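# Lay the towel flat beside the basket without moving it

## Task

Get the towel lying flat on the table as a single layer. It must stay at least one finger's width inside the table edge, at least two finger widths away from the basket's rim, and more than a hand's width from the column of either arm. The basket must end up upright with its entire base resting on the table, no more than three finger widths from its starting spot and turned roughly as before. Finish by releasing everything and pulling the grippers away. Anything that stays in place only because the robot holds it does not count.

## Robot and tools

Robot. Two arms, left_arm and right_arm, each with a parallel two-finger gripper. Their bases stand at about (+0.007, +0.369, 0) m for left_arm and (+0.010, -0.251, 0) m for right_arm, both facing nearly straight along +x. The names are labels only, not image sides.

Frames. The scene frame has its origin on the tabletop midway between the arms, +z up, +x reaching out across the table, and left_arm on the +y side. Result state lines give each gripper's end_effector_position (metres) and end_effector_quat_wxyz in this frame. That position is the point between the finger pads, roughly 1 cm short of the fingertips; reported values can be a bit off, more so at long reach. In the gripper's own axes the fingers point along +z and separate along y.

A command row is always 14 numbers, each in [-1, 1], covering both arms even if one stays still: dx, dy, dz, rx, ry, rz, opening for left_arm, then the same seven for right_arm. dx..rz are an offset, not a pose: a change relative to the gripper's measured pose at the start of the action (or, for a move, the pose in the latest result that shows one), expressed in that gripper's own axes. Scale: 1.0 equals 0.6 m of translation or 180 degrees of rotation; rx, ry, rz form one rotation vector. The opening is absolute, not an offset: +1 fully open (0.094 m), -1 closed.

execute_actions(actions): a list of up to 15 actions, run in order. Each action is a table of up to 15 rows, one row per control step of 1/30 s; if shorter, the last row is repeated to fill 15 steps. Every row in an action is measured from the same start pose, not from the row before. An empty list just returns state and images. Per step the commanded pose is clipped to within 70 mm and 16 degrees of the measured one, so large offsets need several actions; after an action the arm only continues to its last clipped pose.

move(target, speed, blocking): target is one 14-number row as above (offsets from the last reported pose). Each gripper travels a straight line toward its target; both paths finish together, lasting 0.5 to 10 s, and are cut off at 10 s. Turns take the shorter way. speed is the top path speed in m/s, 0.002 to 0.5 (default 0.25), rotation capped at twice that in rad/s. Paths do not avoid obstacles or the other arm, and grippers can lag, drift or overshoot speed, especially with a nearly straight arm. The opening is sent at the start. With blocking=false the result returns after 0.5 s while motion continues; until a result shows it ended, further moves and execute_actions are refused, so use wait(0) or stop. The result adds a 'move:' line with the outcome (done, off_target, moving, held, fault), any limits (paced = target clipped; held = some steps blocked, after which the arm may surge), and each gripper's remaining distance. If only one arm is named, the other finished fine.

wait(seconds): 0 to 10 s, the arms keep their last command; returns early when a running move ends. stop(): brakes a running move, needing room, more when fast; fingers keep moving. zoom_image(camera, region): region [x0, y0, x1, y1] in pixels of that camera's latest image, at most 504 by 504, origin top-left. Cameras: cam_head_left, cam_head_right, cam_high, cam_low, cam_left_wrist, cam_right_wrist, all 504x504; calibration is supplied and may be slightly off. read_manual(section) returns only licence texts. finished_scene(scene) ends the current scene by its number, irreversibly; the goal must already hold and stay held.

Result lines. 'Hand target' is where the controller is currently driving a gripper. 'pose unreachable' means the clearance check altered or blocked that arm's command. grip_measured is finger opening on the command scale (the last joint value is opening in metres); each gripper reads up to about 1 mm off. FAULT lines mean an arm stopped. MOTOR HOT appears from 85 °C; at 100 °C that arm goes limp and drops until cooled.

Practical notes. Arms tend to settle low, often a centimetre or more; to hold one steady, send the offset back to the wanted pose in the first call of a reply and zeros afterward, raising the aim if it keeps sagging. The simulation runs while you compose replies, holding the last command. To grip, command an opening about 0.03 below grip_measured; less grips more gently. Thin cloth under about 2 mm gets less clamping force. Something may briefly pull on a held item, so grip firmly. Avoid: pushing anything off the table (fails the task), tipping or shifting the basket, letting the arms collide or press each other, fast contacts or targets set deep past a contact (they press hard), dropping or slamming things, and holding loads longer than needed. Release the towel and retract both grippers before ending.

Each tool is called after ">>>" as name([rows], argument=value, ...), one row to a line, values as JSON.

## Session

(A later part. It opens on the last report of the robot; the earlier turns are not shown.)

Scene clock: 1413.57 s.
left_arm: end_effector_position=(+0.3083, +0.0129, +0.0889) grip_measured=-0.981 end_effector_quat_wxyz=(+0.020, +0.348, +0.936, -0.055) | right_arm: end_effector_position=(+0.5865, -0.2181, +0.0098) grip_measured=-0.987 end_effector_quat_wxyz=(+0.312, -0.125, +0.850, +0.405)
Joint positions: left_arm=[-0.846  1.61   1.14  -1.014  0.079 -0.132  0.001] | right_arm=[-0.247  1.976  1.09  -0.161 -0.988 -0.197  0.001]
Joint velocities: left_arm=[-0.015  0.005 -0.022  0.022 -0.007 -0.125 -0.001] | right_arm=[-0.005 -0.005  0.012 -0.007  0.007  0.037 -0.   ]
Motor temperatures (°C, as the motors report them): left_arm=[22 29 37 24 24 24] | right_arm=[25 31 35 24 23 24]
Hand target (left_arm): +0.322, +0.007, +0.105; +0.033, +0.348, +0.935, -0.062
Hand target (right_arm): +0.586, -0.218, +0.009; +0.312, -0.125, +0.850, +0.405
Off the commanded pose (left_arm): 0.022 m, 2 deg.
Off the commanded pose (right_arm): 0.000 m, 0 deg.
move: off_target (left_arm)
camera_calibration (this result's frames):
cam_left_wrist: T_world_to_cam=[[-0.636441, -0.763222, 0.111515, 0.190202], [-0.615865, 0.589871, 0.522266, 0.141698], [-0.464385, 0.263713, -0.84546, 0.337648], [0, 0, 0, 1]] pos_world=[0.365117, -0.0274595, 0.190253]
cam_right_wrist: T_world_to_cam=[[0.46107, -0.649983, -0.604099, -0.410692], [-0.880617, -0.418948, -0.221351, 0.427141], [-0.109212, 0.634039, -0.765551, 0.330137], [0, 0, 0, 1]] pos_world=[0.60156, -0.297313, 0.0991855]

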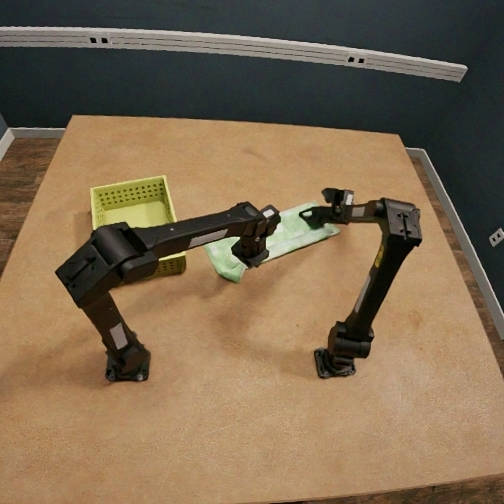

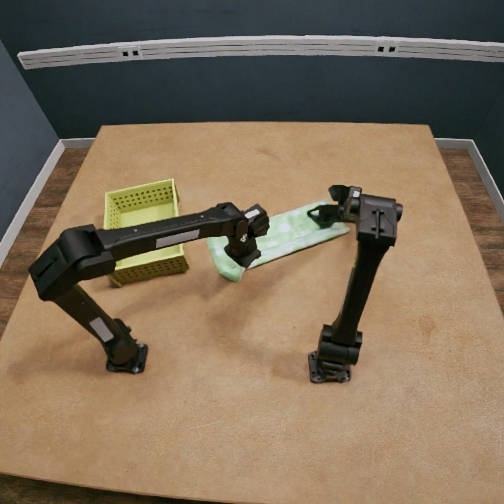

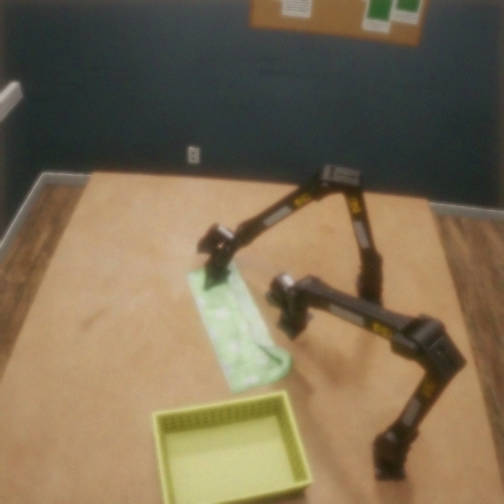

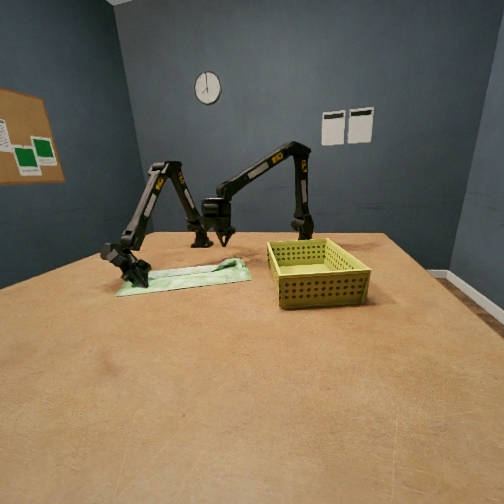

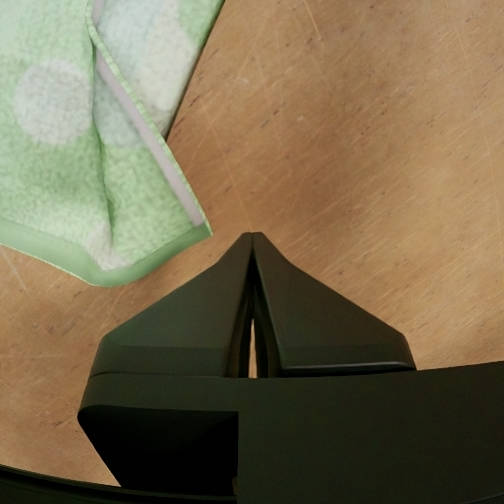

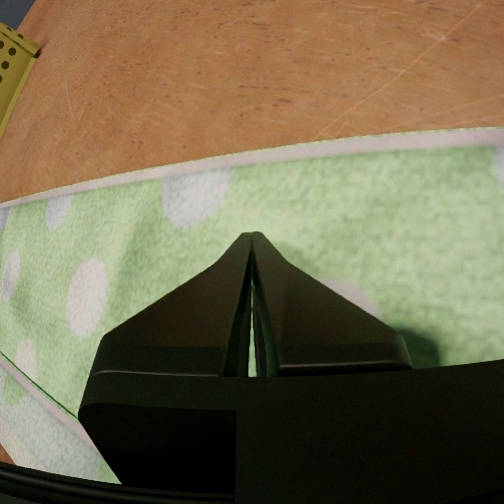

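>>> move(target=[-0.13,0.2,-0.02,0,0,0,-1, 0,0,0,0,0,0,-1], speed=0.1)

>>> move(target=[0,0,0.14,0,0,0,-1, 0.015,-0.023,0.018,0,0,0,-1], speed=0.06)

Scene clock: 1419.63 s.
left_arm: end_effector_position=(+0.4315, +0.0597, +0.0908) grip_measured=-0.981 end_effector_quat_wxyz=(+0.017, +0.342, +0.938, -0.053) | right_arm: end_effector_position=(+0.5865, -0.2181, +0.0098) grip_measured=-0.987 end_effector_quat_wxyz=(+0.312, -0.125, +0.850, +0.405)
Joint positions: left_arm=[-0.606  1.763  1.349 -1.098  0.095  0.098  0.001] | right_arm=[-0.247  1.976  1.09  -0.161 -0.988 -0.197  0.001]
Joint velocities: left_arm=[-0.005  0.005  0.007 -0.002 -0.051 -0.037 -0.   ] | right_arm=[-0.015 -0.015 -0.012 -0.002 -0.007  0.022 -0.001]
Motor temperatures (°C, as the motors report them): left_arm=[22 29 39 24 24 24] | right_arm=[25 31 35 24 23 24]
Hand target (left_arm): +0.445, +0.055, +0.094; +0.019, +0.347, +0.936, -0.056
Hand target (right_arm): +0.587, -0.218, +0.010; +0.312, -0.125, +0.850, +0.405
Off the commanded pose (left_arm): 0.016 m, 1 deg.
Off the commanded pose (right_arm): 0.000 m, 0 deg.
move: off_target (left_arm)
camera_calibration (this result's frames):
cam_left_wrist: T_world_to_cam=[[-0.627064, -0.771143, 0.110133, 0.300638], [-0.619527, 0.579411, 0.529594, 0.190592], [-0.472206, 0.263859, -0.841071, 0.387106], [0, 0, 0, 1]] pos_world=[0.48939, 0.0192626, 0.191536]
cam_right_wrist: T_world_to_cam=[[0.46107, -0.649983, -0.604099, -0.410692], [-0.880617, -0.418948, -0.221351, 0.427141], [-0.109212, 0.634039, -0.765551, 0.330137], [0, 0, 0, 1]] pos_world=[0.60156, -0.297313, 0.0991855]

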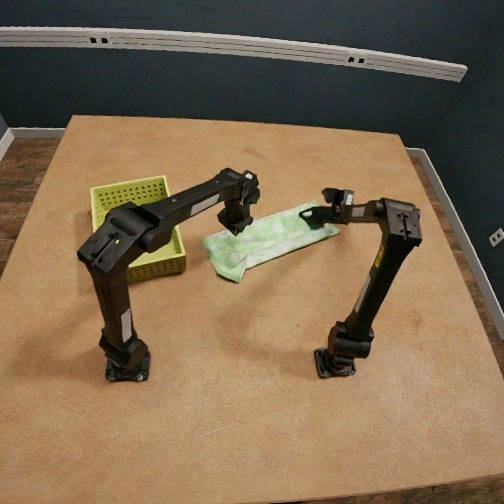

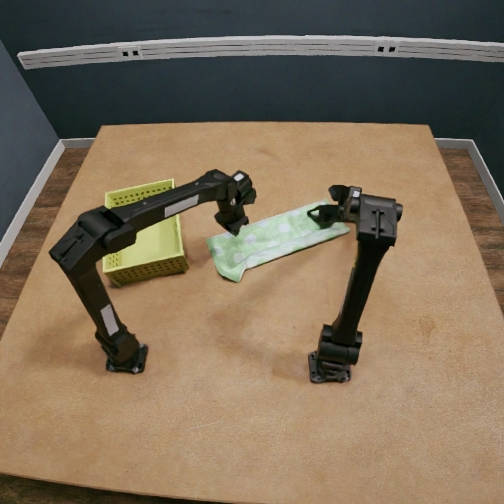

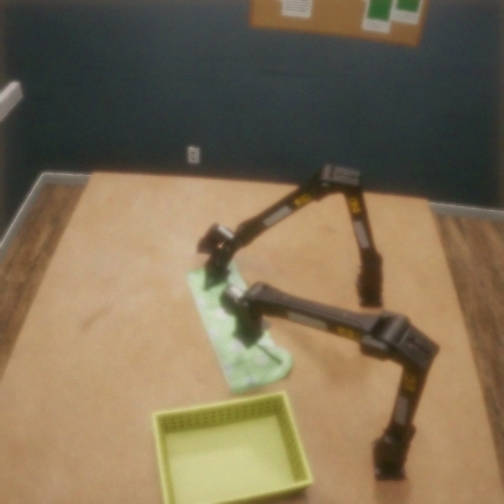

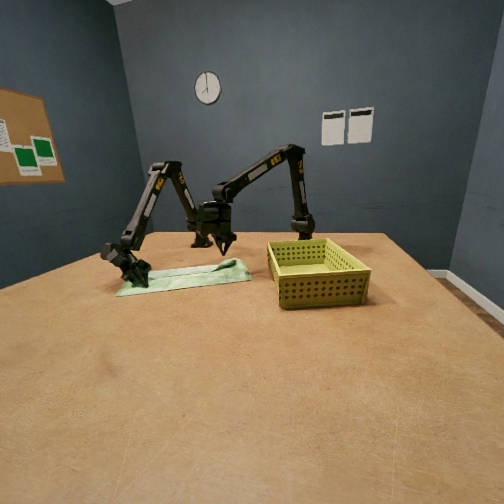

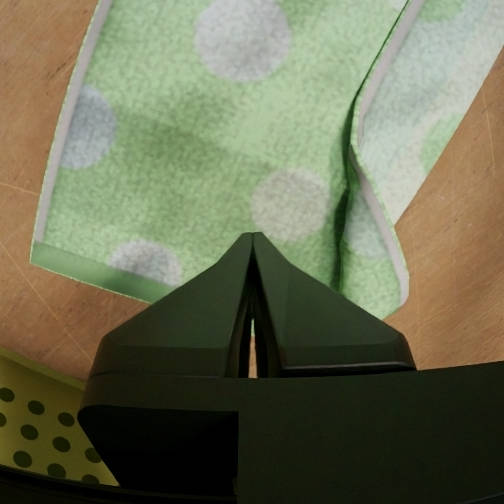

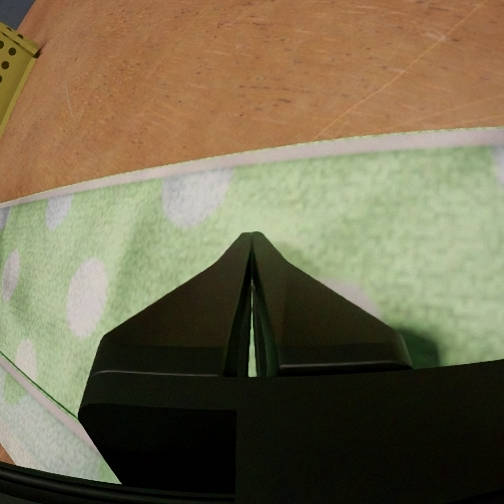

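Scene clock: 1421.40 s.
left_arm: end_effector_position=(+0.4366, +0.0552, +0.0230) grip_measured=-0.981 end_effector_quat_wxyz=(+0.025, +0.343, +0.937, -0.055) | right_arm: end_effector_position=(+0.5891, -0.2187, +0.0097) grip_measured=-0.987 end_effector_quat_wxyz=(+0.320, -0.129, +0.848, +0.402)
Joint positions: left_arm=[-0.607  1.853  1.277 -0.918  0.095  0.098  0.001] | right_arm=[-0.247  1.98   1.09  -0.139 -0.988 -0.197  0.001]
Joint velocities: left_arm=[-0.015 -0.005 -0.002  0.002  0.022 -0.007  0.001] | right_arm=[-0.015  0.005  0.007 -0.007 -0.022 -0.022 -0.001]
Motor temperatures (°C, as the motors report them): left_arm=[22 29 38 24 24 24] | right_arm=[25 31 35 24 23 24]
Hand target (left_arm): +0.430, +0.051, +0.008; +0.017, +0.343, +0.938, -0.053
Hand target (right_arm): +0.590, -0.218, -0.009; +0.312, -0.125, +0.850, +0.405
Off the commanded pose (left_arm): 0.017 m, 1 deg.
Off the commanded pose (right_arm): 0.019 m, 1 deg.
move: off_target (left_arm, right_arm)
camera_calibration (this result's frames):
cam_left_wrist: T_world_to_cam=[[-0.630188, -0.768816, 0.108561, 0.309134], [-0.626328, 0.585991, 0.514129, 0.23523], [-0.458886, 0.256003, -0.850815, 0.328542], [0, 0, 0, 1]] pos_world=[0.492907, 0.0157171, 0.12503]
cam_right_wrist: T_world_to_cam=[[0.47161, -0.652038, -0.593658, -0.419019], [-0.876599, -0.419731, -0.235374, 0.426842], [-0.0957043, 0.631404, -0.769525, 0.322238], [0, 0, 0, 1]] pos_world=[0.602622, -0.29752, 0.0996838]

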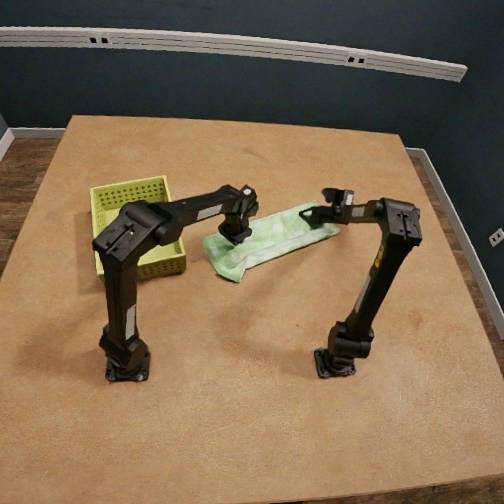

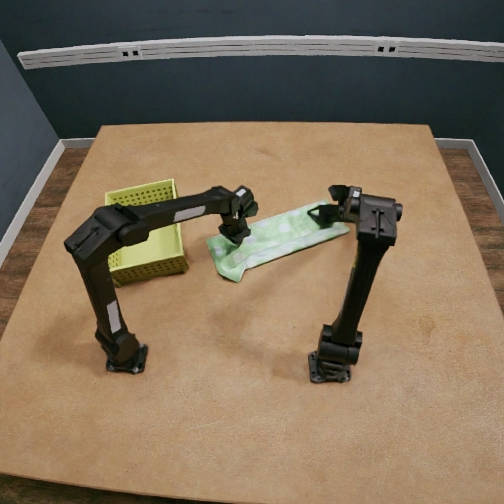

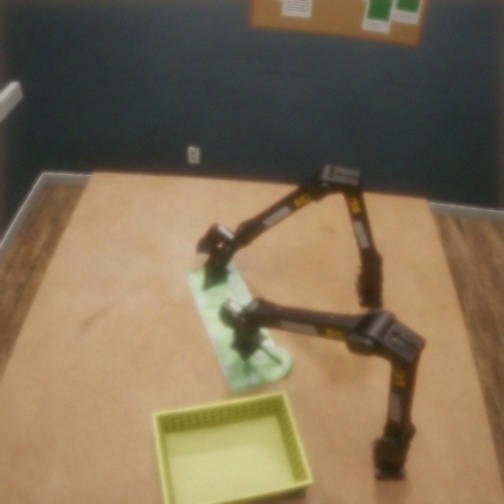

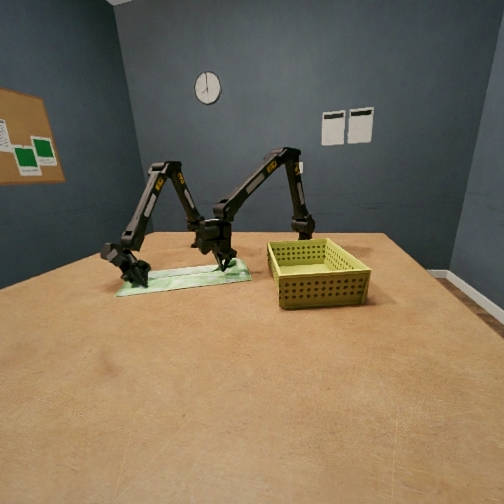

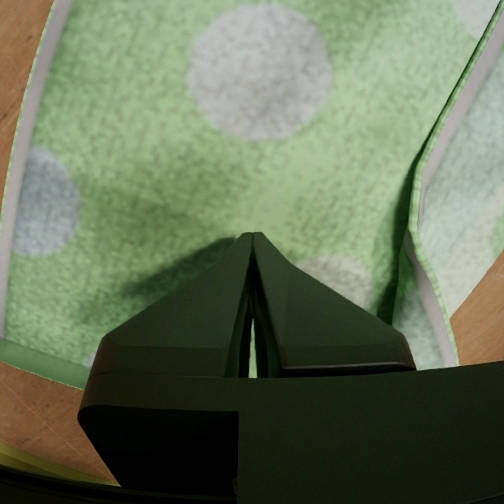

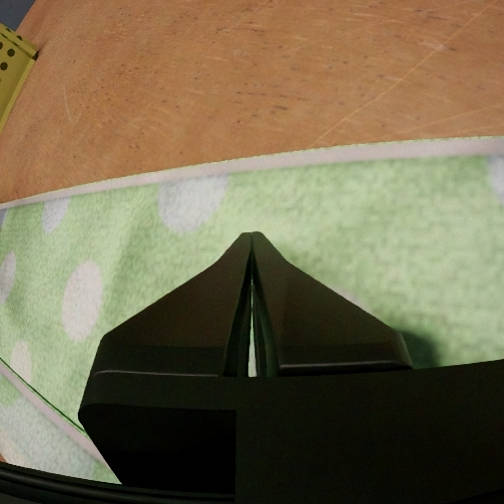

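Sweep with z slightly lower (target ~0.015).

>>> move(target=[-0.03,-0.2,0.03,0,0,0,-1, 0.015,-0.023,0.018,0,0,0,-1], speed=0.06)

>>> move(target=[0,0,-0.14,0,0,0,-1, 0,0,0,0,0,0,-1], speed=0.1)

Scene clock: 1426.73 s.
left_arm: end_effector_position=(+0.3646, -0.0322, +0.0182) grip_measured=-0.981 end_effector_quat_wxyz=(+0.015, +0.347, +0.936, -0.052) | right_arm: end_effector_position=(+0.5918, -0.2192, +0.0100) grip_measured=-0.987 end_effector_quat_wxyz=(+0.327, -0.133, +0.846, +0.400)
Joint positions: left_arm=[-0.825  1.873  1.294 -0.918  0.079 -0.111  0.001] | right_arm=[-0.247  1.983  1.09  -0.118 -0.988 -0.197  0.001]
Joint velocities: left_arm=[-0.005 -0.005 -0.002 -0.022  0.022  0.066 -0.   ] | right_arm=[-0.005 -0.015  0.007 -0.017 -0.051 -0.037 -0.001]
Motor temperatures (°C, as the motors report them): left_arm=[22 29 38 24 24 24] | right_arm=[25 31 35 24 23 24]
Hand target (left_arm): +0.374, -0.049, +0.018; +0.027, +0.343, +0.937, -0.055
Hand target (right_arm): +0.593, -0.219, -0.009; +0.320, -0.129, +0.848, +0.402
Off the commanded pose (left_arm): 0.019 m, 1 deg.
Off the commanded pose (right_arm): 0.020 m, 1 deg.
move: off_target (left_arm, right_arm)
camera_calibration (this result's frames):
cam_left_wrist: T_world_to_cam=[[-0.634738, -0.765151, 0.107944, 0.198826], [-0.613241, 0.583786, 0.532098, 0.238589], [-0.470151, 0.271547, -0.839774, 0.318166], [0, 0, 0, 1]] pos_world=[0.422101, -0.0735503, 0.118773]
cam_right_wrist: T_world_to_cam=[[0.482182, -0.6541, -0.582798, -0.427288], [-0.87224, -0.420581, -0.249617, 0.426381], [-0.0818397, 0.628701, -0.773329, 0.314235], [0, 0, 0, 1]] pos_world=[0.603654, -0.297721, 0.100417]

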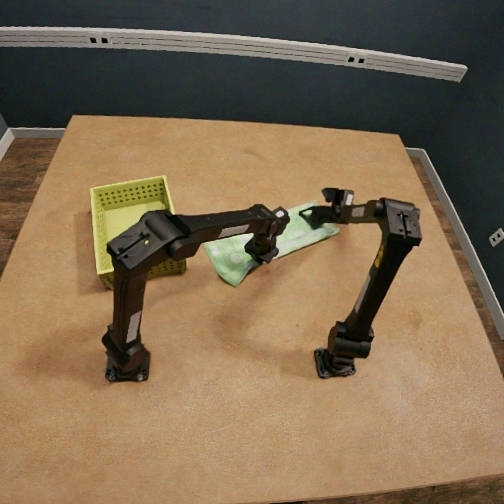

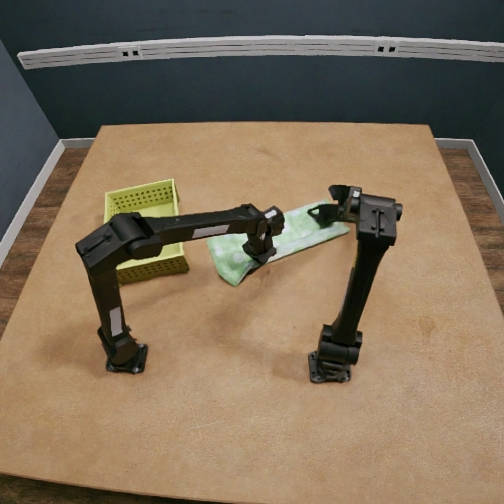

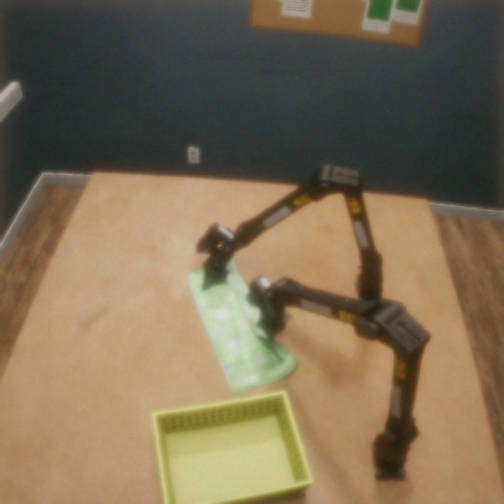

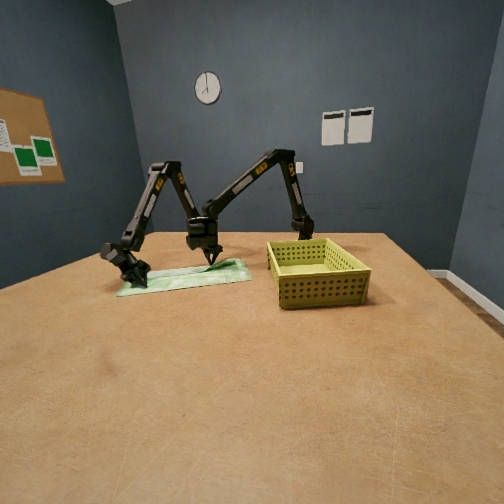

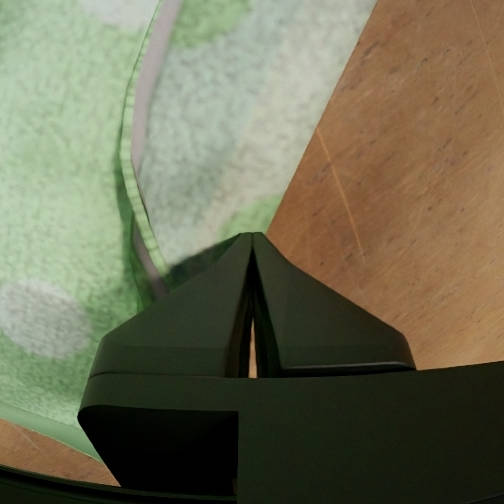

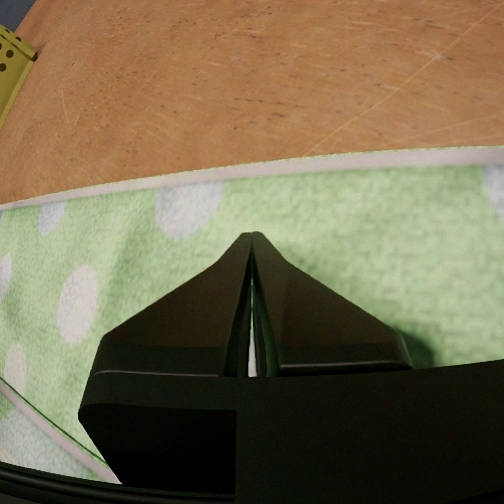

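Scene clock: 1428.00 s.
left_arm: end_effector_position=(+0.3517, -0.0184, +0.0864) grip_measured=-0.981 end_effector_quat_wxyz=(+0.003, +0.347, +0.937, -0.046) | right_arm: end_effector_position=(+0.5919, -0.2192, +0.0104) grip_measured=-0.987 end_effector_quat_wxyz=(+0.327, -0.133, +0.846, +0.400)
Joint positions: left_arm=[-0.825  1.759  1.331 -1.096  0.079 -0.111  0.001] | right_arm=[-0.247  1.982  1.09  -0.118 -0.988 -0.197  0.001]
Joint velocities: left_arm=[-0.005 -0.005 -0.002 -0.002  0.095  0.007  0.   ] | right_arm=[-0.005 -0.005  0.007 -0.017 -0.007  0.051 -0.   ]
Motor temperatures (°C, as the motors report them): left_arm=[22 29 38 24 24 24] | right_arm=[25 31 35 24 23 24]
Hand target (left_arm): +0.366, -0.023, +0.101; +0.016, +0.347, +0.936, -0.051
Hand target (right_arm): +0.592, -0.219, +0.010; +0.327, -0.133, +0.846, +0.400
Off the commanded pose (left_arm): 0.021 m, 2 deg.
Off the commanded pose (right_arm): 0.000 m, 0 deg.
move: off_target (left_arm)
camera_calibration (this result's frames):
cam_left_wrist: T_world_to_cam=[[-0.632798, -0.767222, 0.104584, 0.193386], [-0.603322, 0.573199, 0.554478, 0.180738], [-0.485355, 0.287775, -0.825601, 0.370025], [0, 0, 0, 1]] pos_world=[0.411011, -0.0617133, 0.185052]
cam_right_wrist: T_world_to_cam=[[0.482618, -0.654185, -0.582341, -0.427383], [-0.872053, -0.420618, -0.250208, 0.426443], [-0.0812605, 0.628588, -0.773482, 0.314208], [0, 0, 0, 1]] pos_world=[0.603676, -0.297726, 0.100851]

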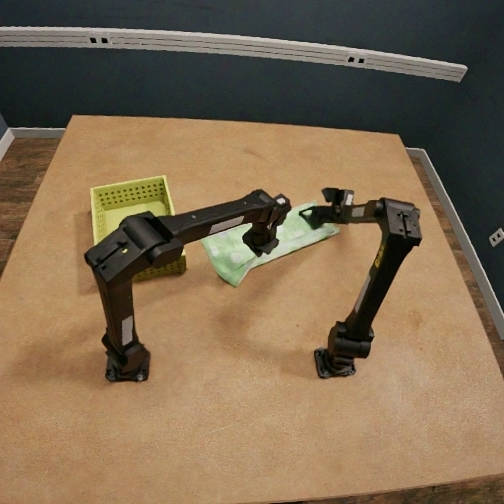

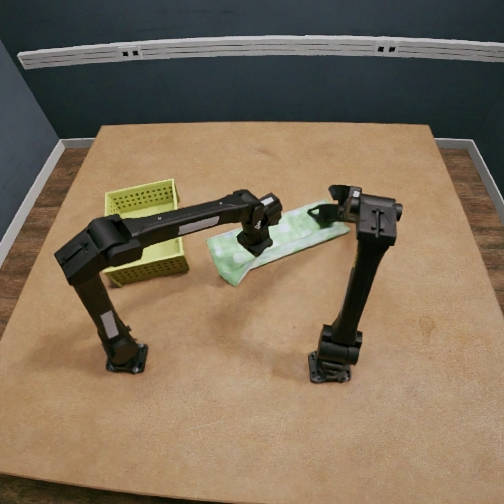

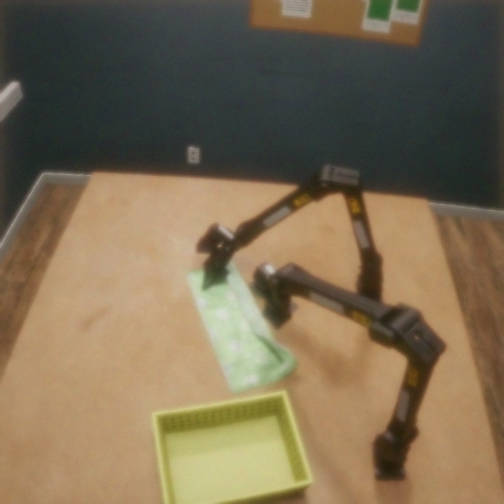

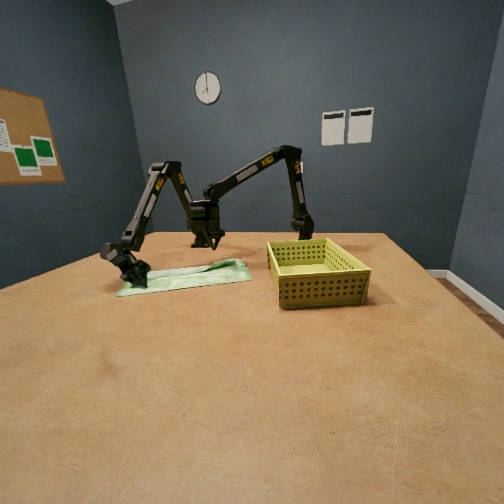

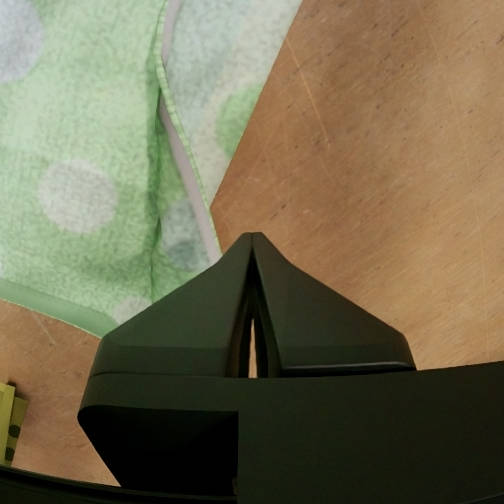

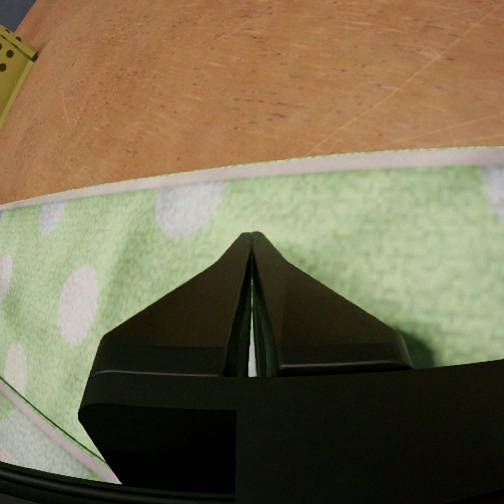

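>>> move(target=[-0.075,0.07,0.03,0,0,0,-0.2, 0,0,0,0,0,0,-1], speed=0.08)

>>> move(target=[0,0,0.06,0,0,0,-0.2, 0,0,0,0,0,0,-1], speed=0.06)

Scene clock: 1434.23 s.
left_arm: end_effector_position=(+0.3964, -0.0098, +0.0644) grip_measured=-0.201 end_effector_quat_wxyz=(-0.003, +0.343, +0.938, -0.041) | right_arm: end_effector_position=(+0.5919, -0.2192, +0.0104) grip_measured=-0.987 end_effector_quat_wxyz=(+0.327, -0.133, +0.846, +0.400)
Joint positions: left_arm=[-0.754  1.853  1.404 -1.096  0.079 -0.047  0.038] | right_arm=[-0.247  1.982  1.09  -0.118 -0.988 -0.197  0.001]
Joint velocities: left_arm=[-0.015 -0.005 -0.007 -0.007  0.037 -0.051  0.001] | right_arm=[-0.015 -0.005  0.012 -0.002  0.022  0.022 -0.001]
Motor temperatures (°C, as the motors report them): left_arm=[22 29 39 24 24 24] | right_arm=[25 31 35 24 23 24]
Hand target (left_arm): +0.412, -0.017, +0.066; +0.004, +0.347, +0.937, -0.046
Hand target (right_arm): +0.592, -0.219, +0.010; +0.327, -0.133, +0.846, +0.400
Off the commanded pose (left_arm): 0.018 m, 1 deg.
Off the commanded pose (right_arm): 0.000 m, 0 deg.
move: off_target (left_arm)
camera_calibration (this result's frames):
cam_left_wrist: T_world_to_cam=[[-0.626335, -0.773019, 0.100727, 0.228234], [-0.601935, 0.561678, 0.567619, 0.213446], [-0.495357, 0.294889, -0.817106, 0.37459], [0, 0, 0, 1]] pos_world=[0.456987, -0.0539213, 0.161934]
cam_right_wrist: T_world_to_cam=[[0.482618, -0.654185, -0.582341, -0.427383], [-0.872053, -0.420618, -0.250208, 0.426443], [-0.0812605, 0.628588, -0.773482, 0.314208], [0, 0, 0, 1]] pos_world=[0.603676, -0.297726, 0.100851]

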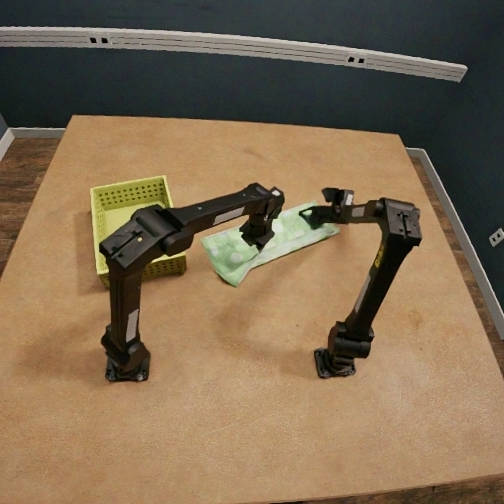

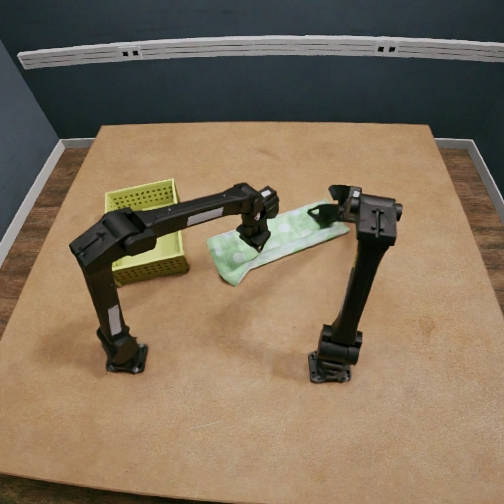

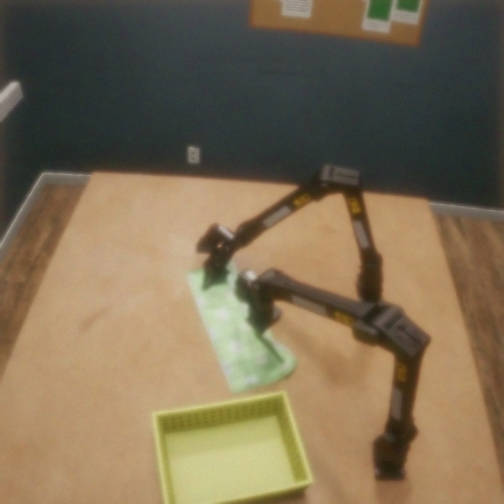

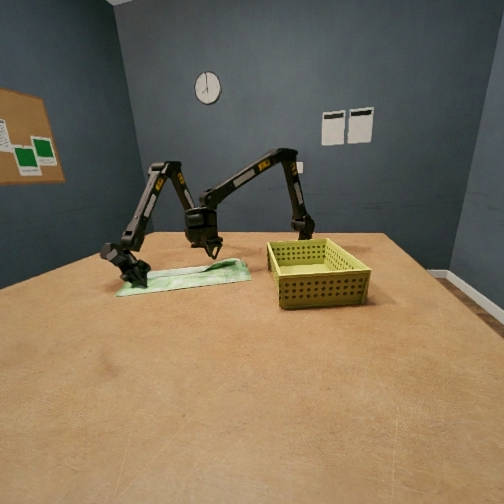

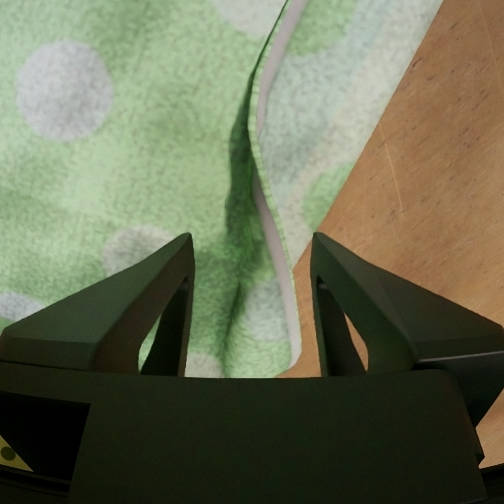

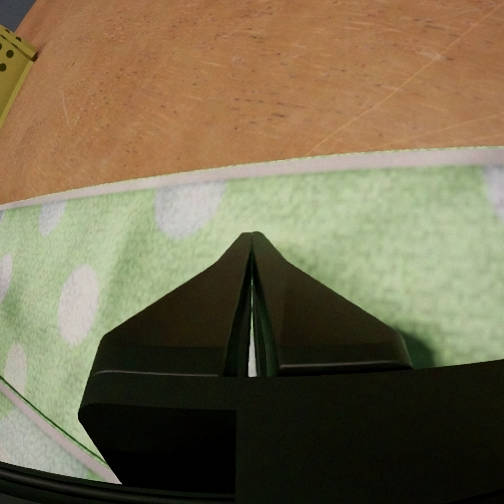

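Scene clock: 1435.23 s.
left_arm: end_effector_position=(+0.3984, -0.0117, +0.0453) grip_measured=-0.201 end_effector_quat_wxyz=(+0.006, +0.343, +0.938, -0.045) | right_arm: end_effector_position=(+0.5919, -0.2192, +0.0104) grip_measured=-0.987 end_effector_quat_wxyz=(+0.327, -0.133, +0.846, +0.400)
Joint positions: left_arm=[-0.754  1.871  1.375 -1.03   0.079 -0.047  0.038] | right_arm=[-0.247  1.982  1.09  -0.118 -0.988 -0.197  0.001]
Joint velocities: left_arm=[-0.015  0.005  0.002 -0.007 -0.037 -0.066  0.   ] | right_arm=[-0.015 -0.005 -0.012 -0.007 -0.007 -0.037 -0.   ]
Motor temperatures (°C, as the motors report them): left_arm=[22 29 39 24 24 24] | right_arm=[25 31 35 24 23 24]
Hand target (left_arm): +0.394, -0.012, +0.029; -0.003, +0.343, +0.938, -0.041
Hand target (right_arm): +0.592, -0.219, +0.010; +0.327, -0.133, +0.846, +0.400
Off the commanded pose (left_arm): 0.017 m, 1 deg.
Off the commanded pose (right_arm): 0.000 m, 0 deg.
move: off_target (left_arm)
camera_calibration (this result's frames):
cam_left_wrist: T_world_to_cam=[[-0.627753, -0.771706, 0.101962, 0.230503], [-0.609769, 0.568932, 0.551814, 0.230475], [-0.483847, 0.28423, -0.827711, 0.356292], [0, 0, 0, 1]] pos_world=[0.457626, -0.0545132, 0.144225]
cam_right_wrist: T_world_to_cam=[[0.482618, -0.654185, -0.582341, -0.427383], [-0.872053, -0.420618, -0.250208, 0.426443], [-0.0812605, 0.628588, -0.773482, 0.314208], [0, 0, 0, 1]] pos_world=[0.603676, -0.297726, 0.100851]

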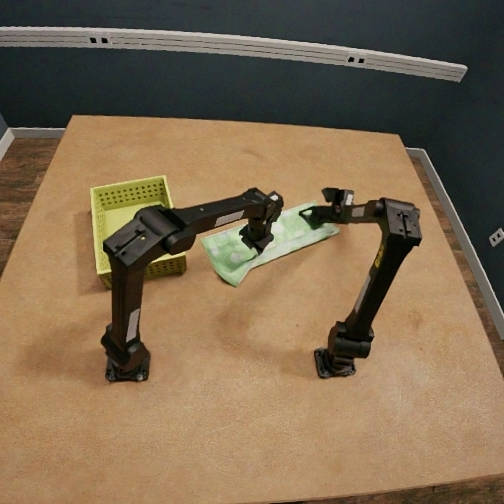

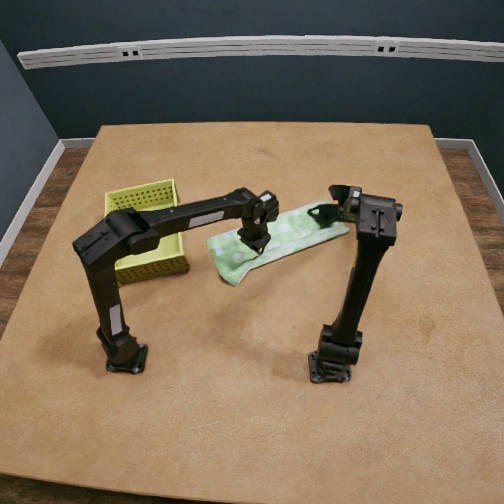

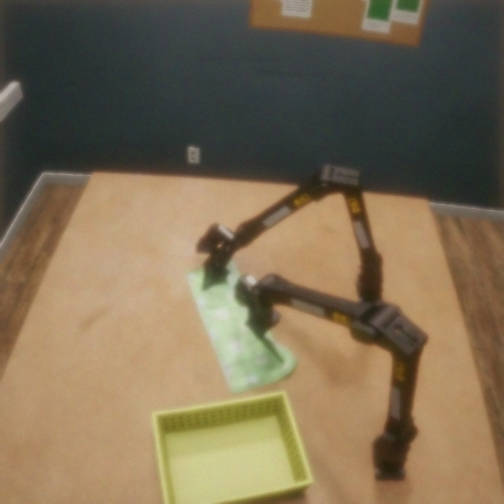

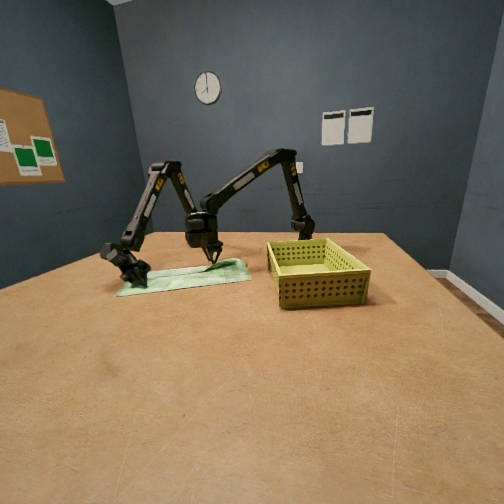

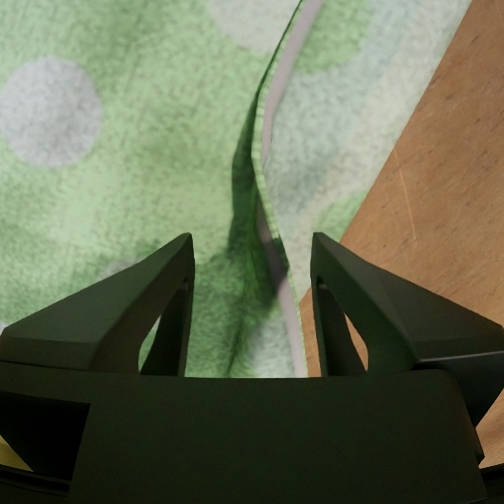

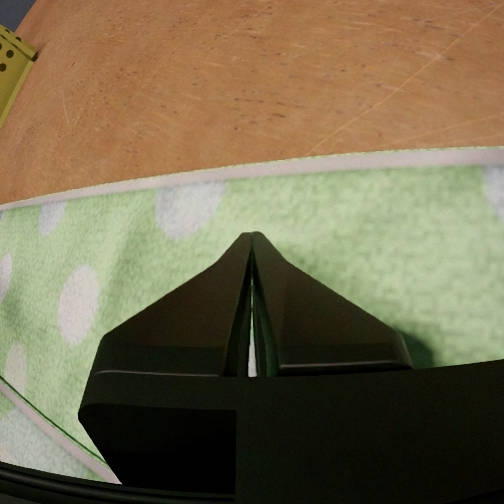

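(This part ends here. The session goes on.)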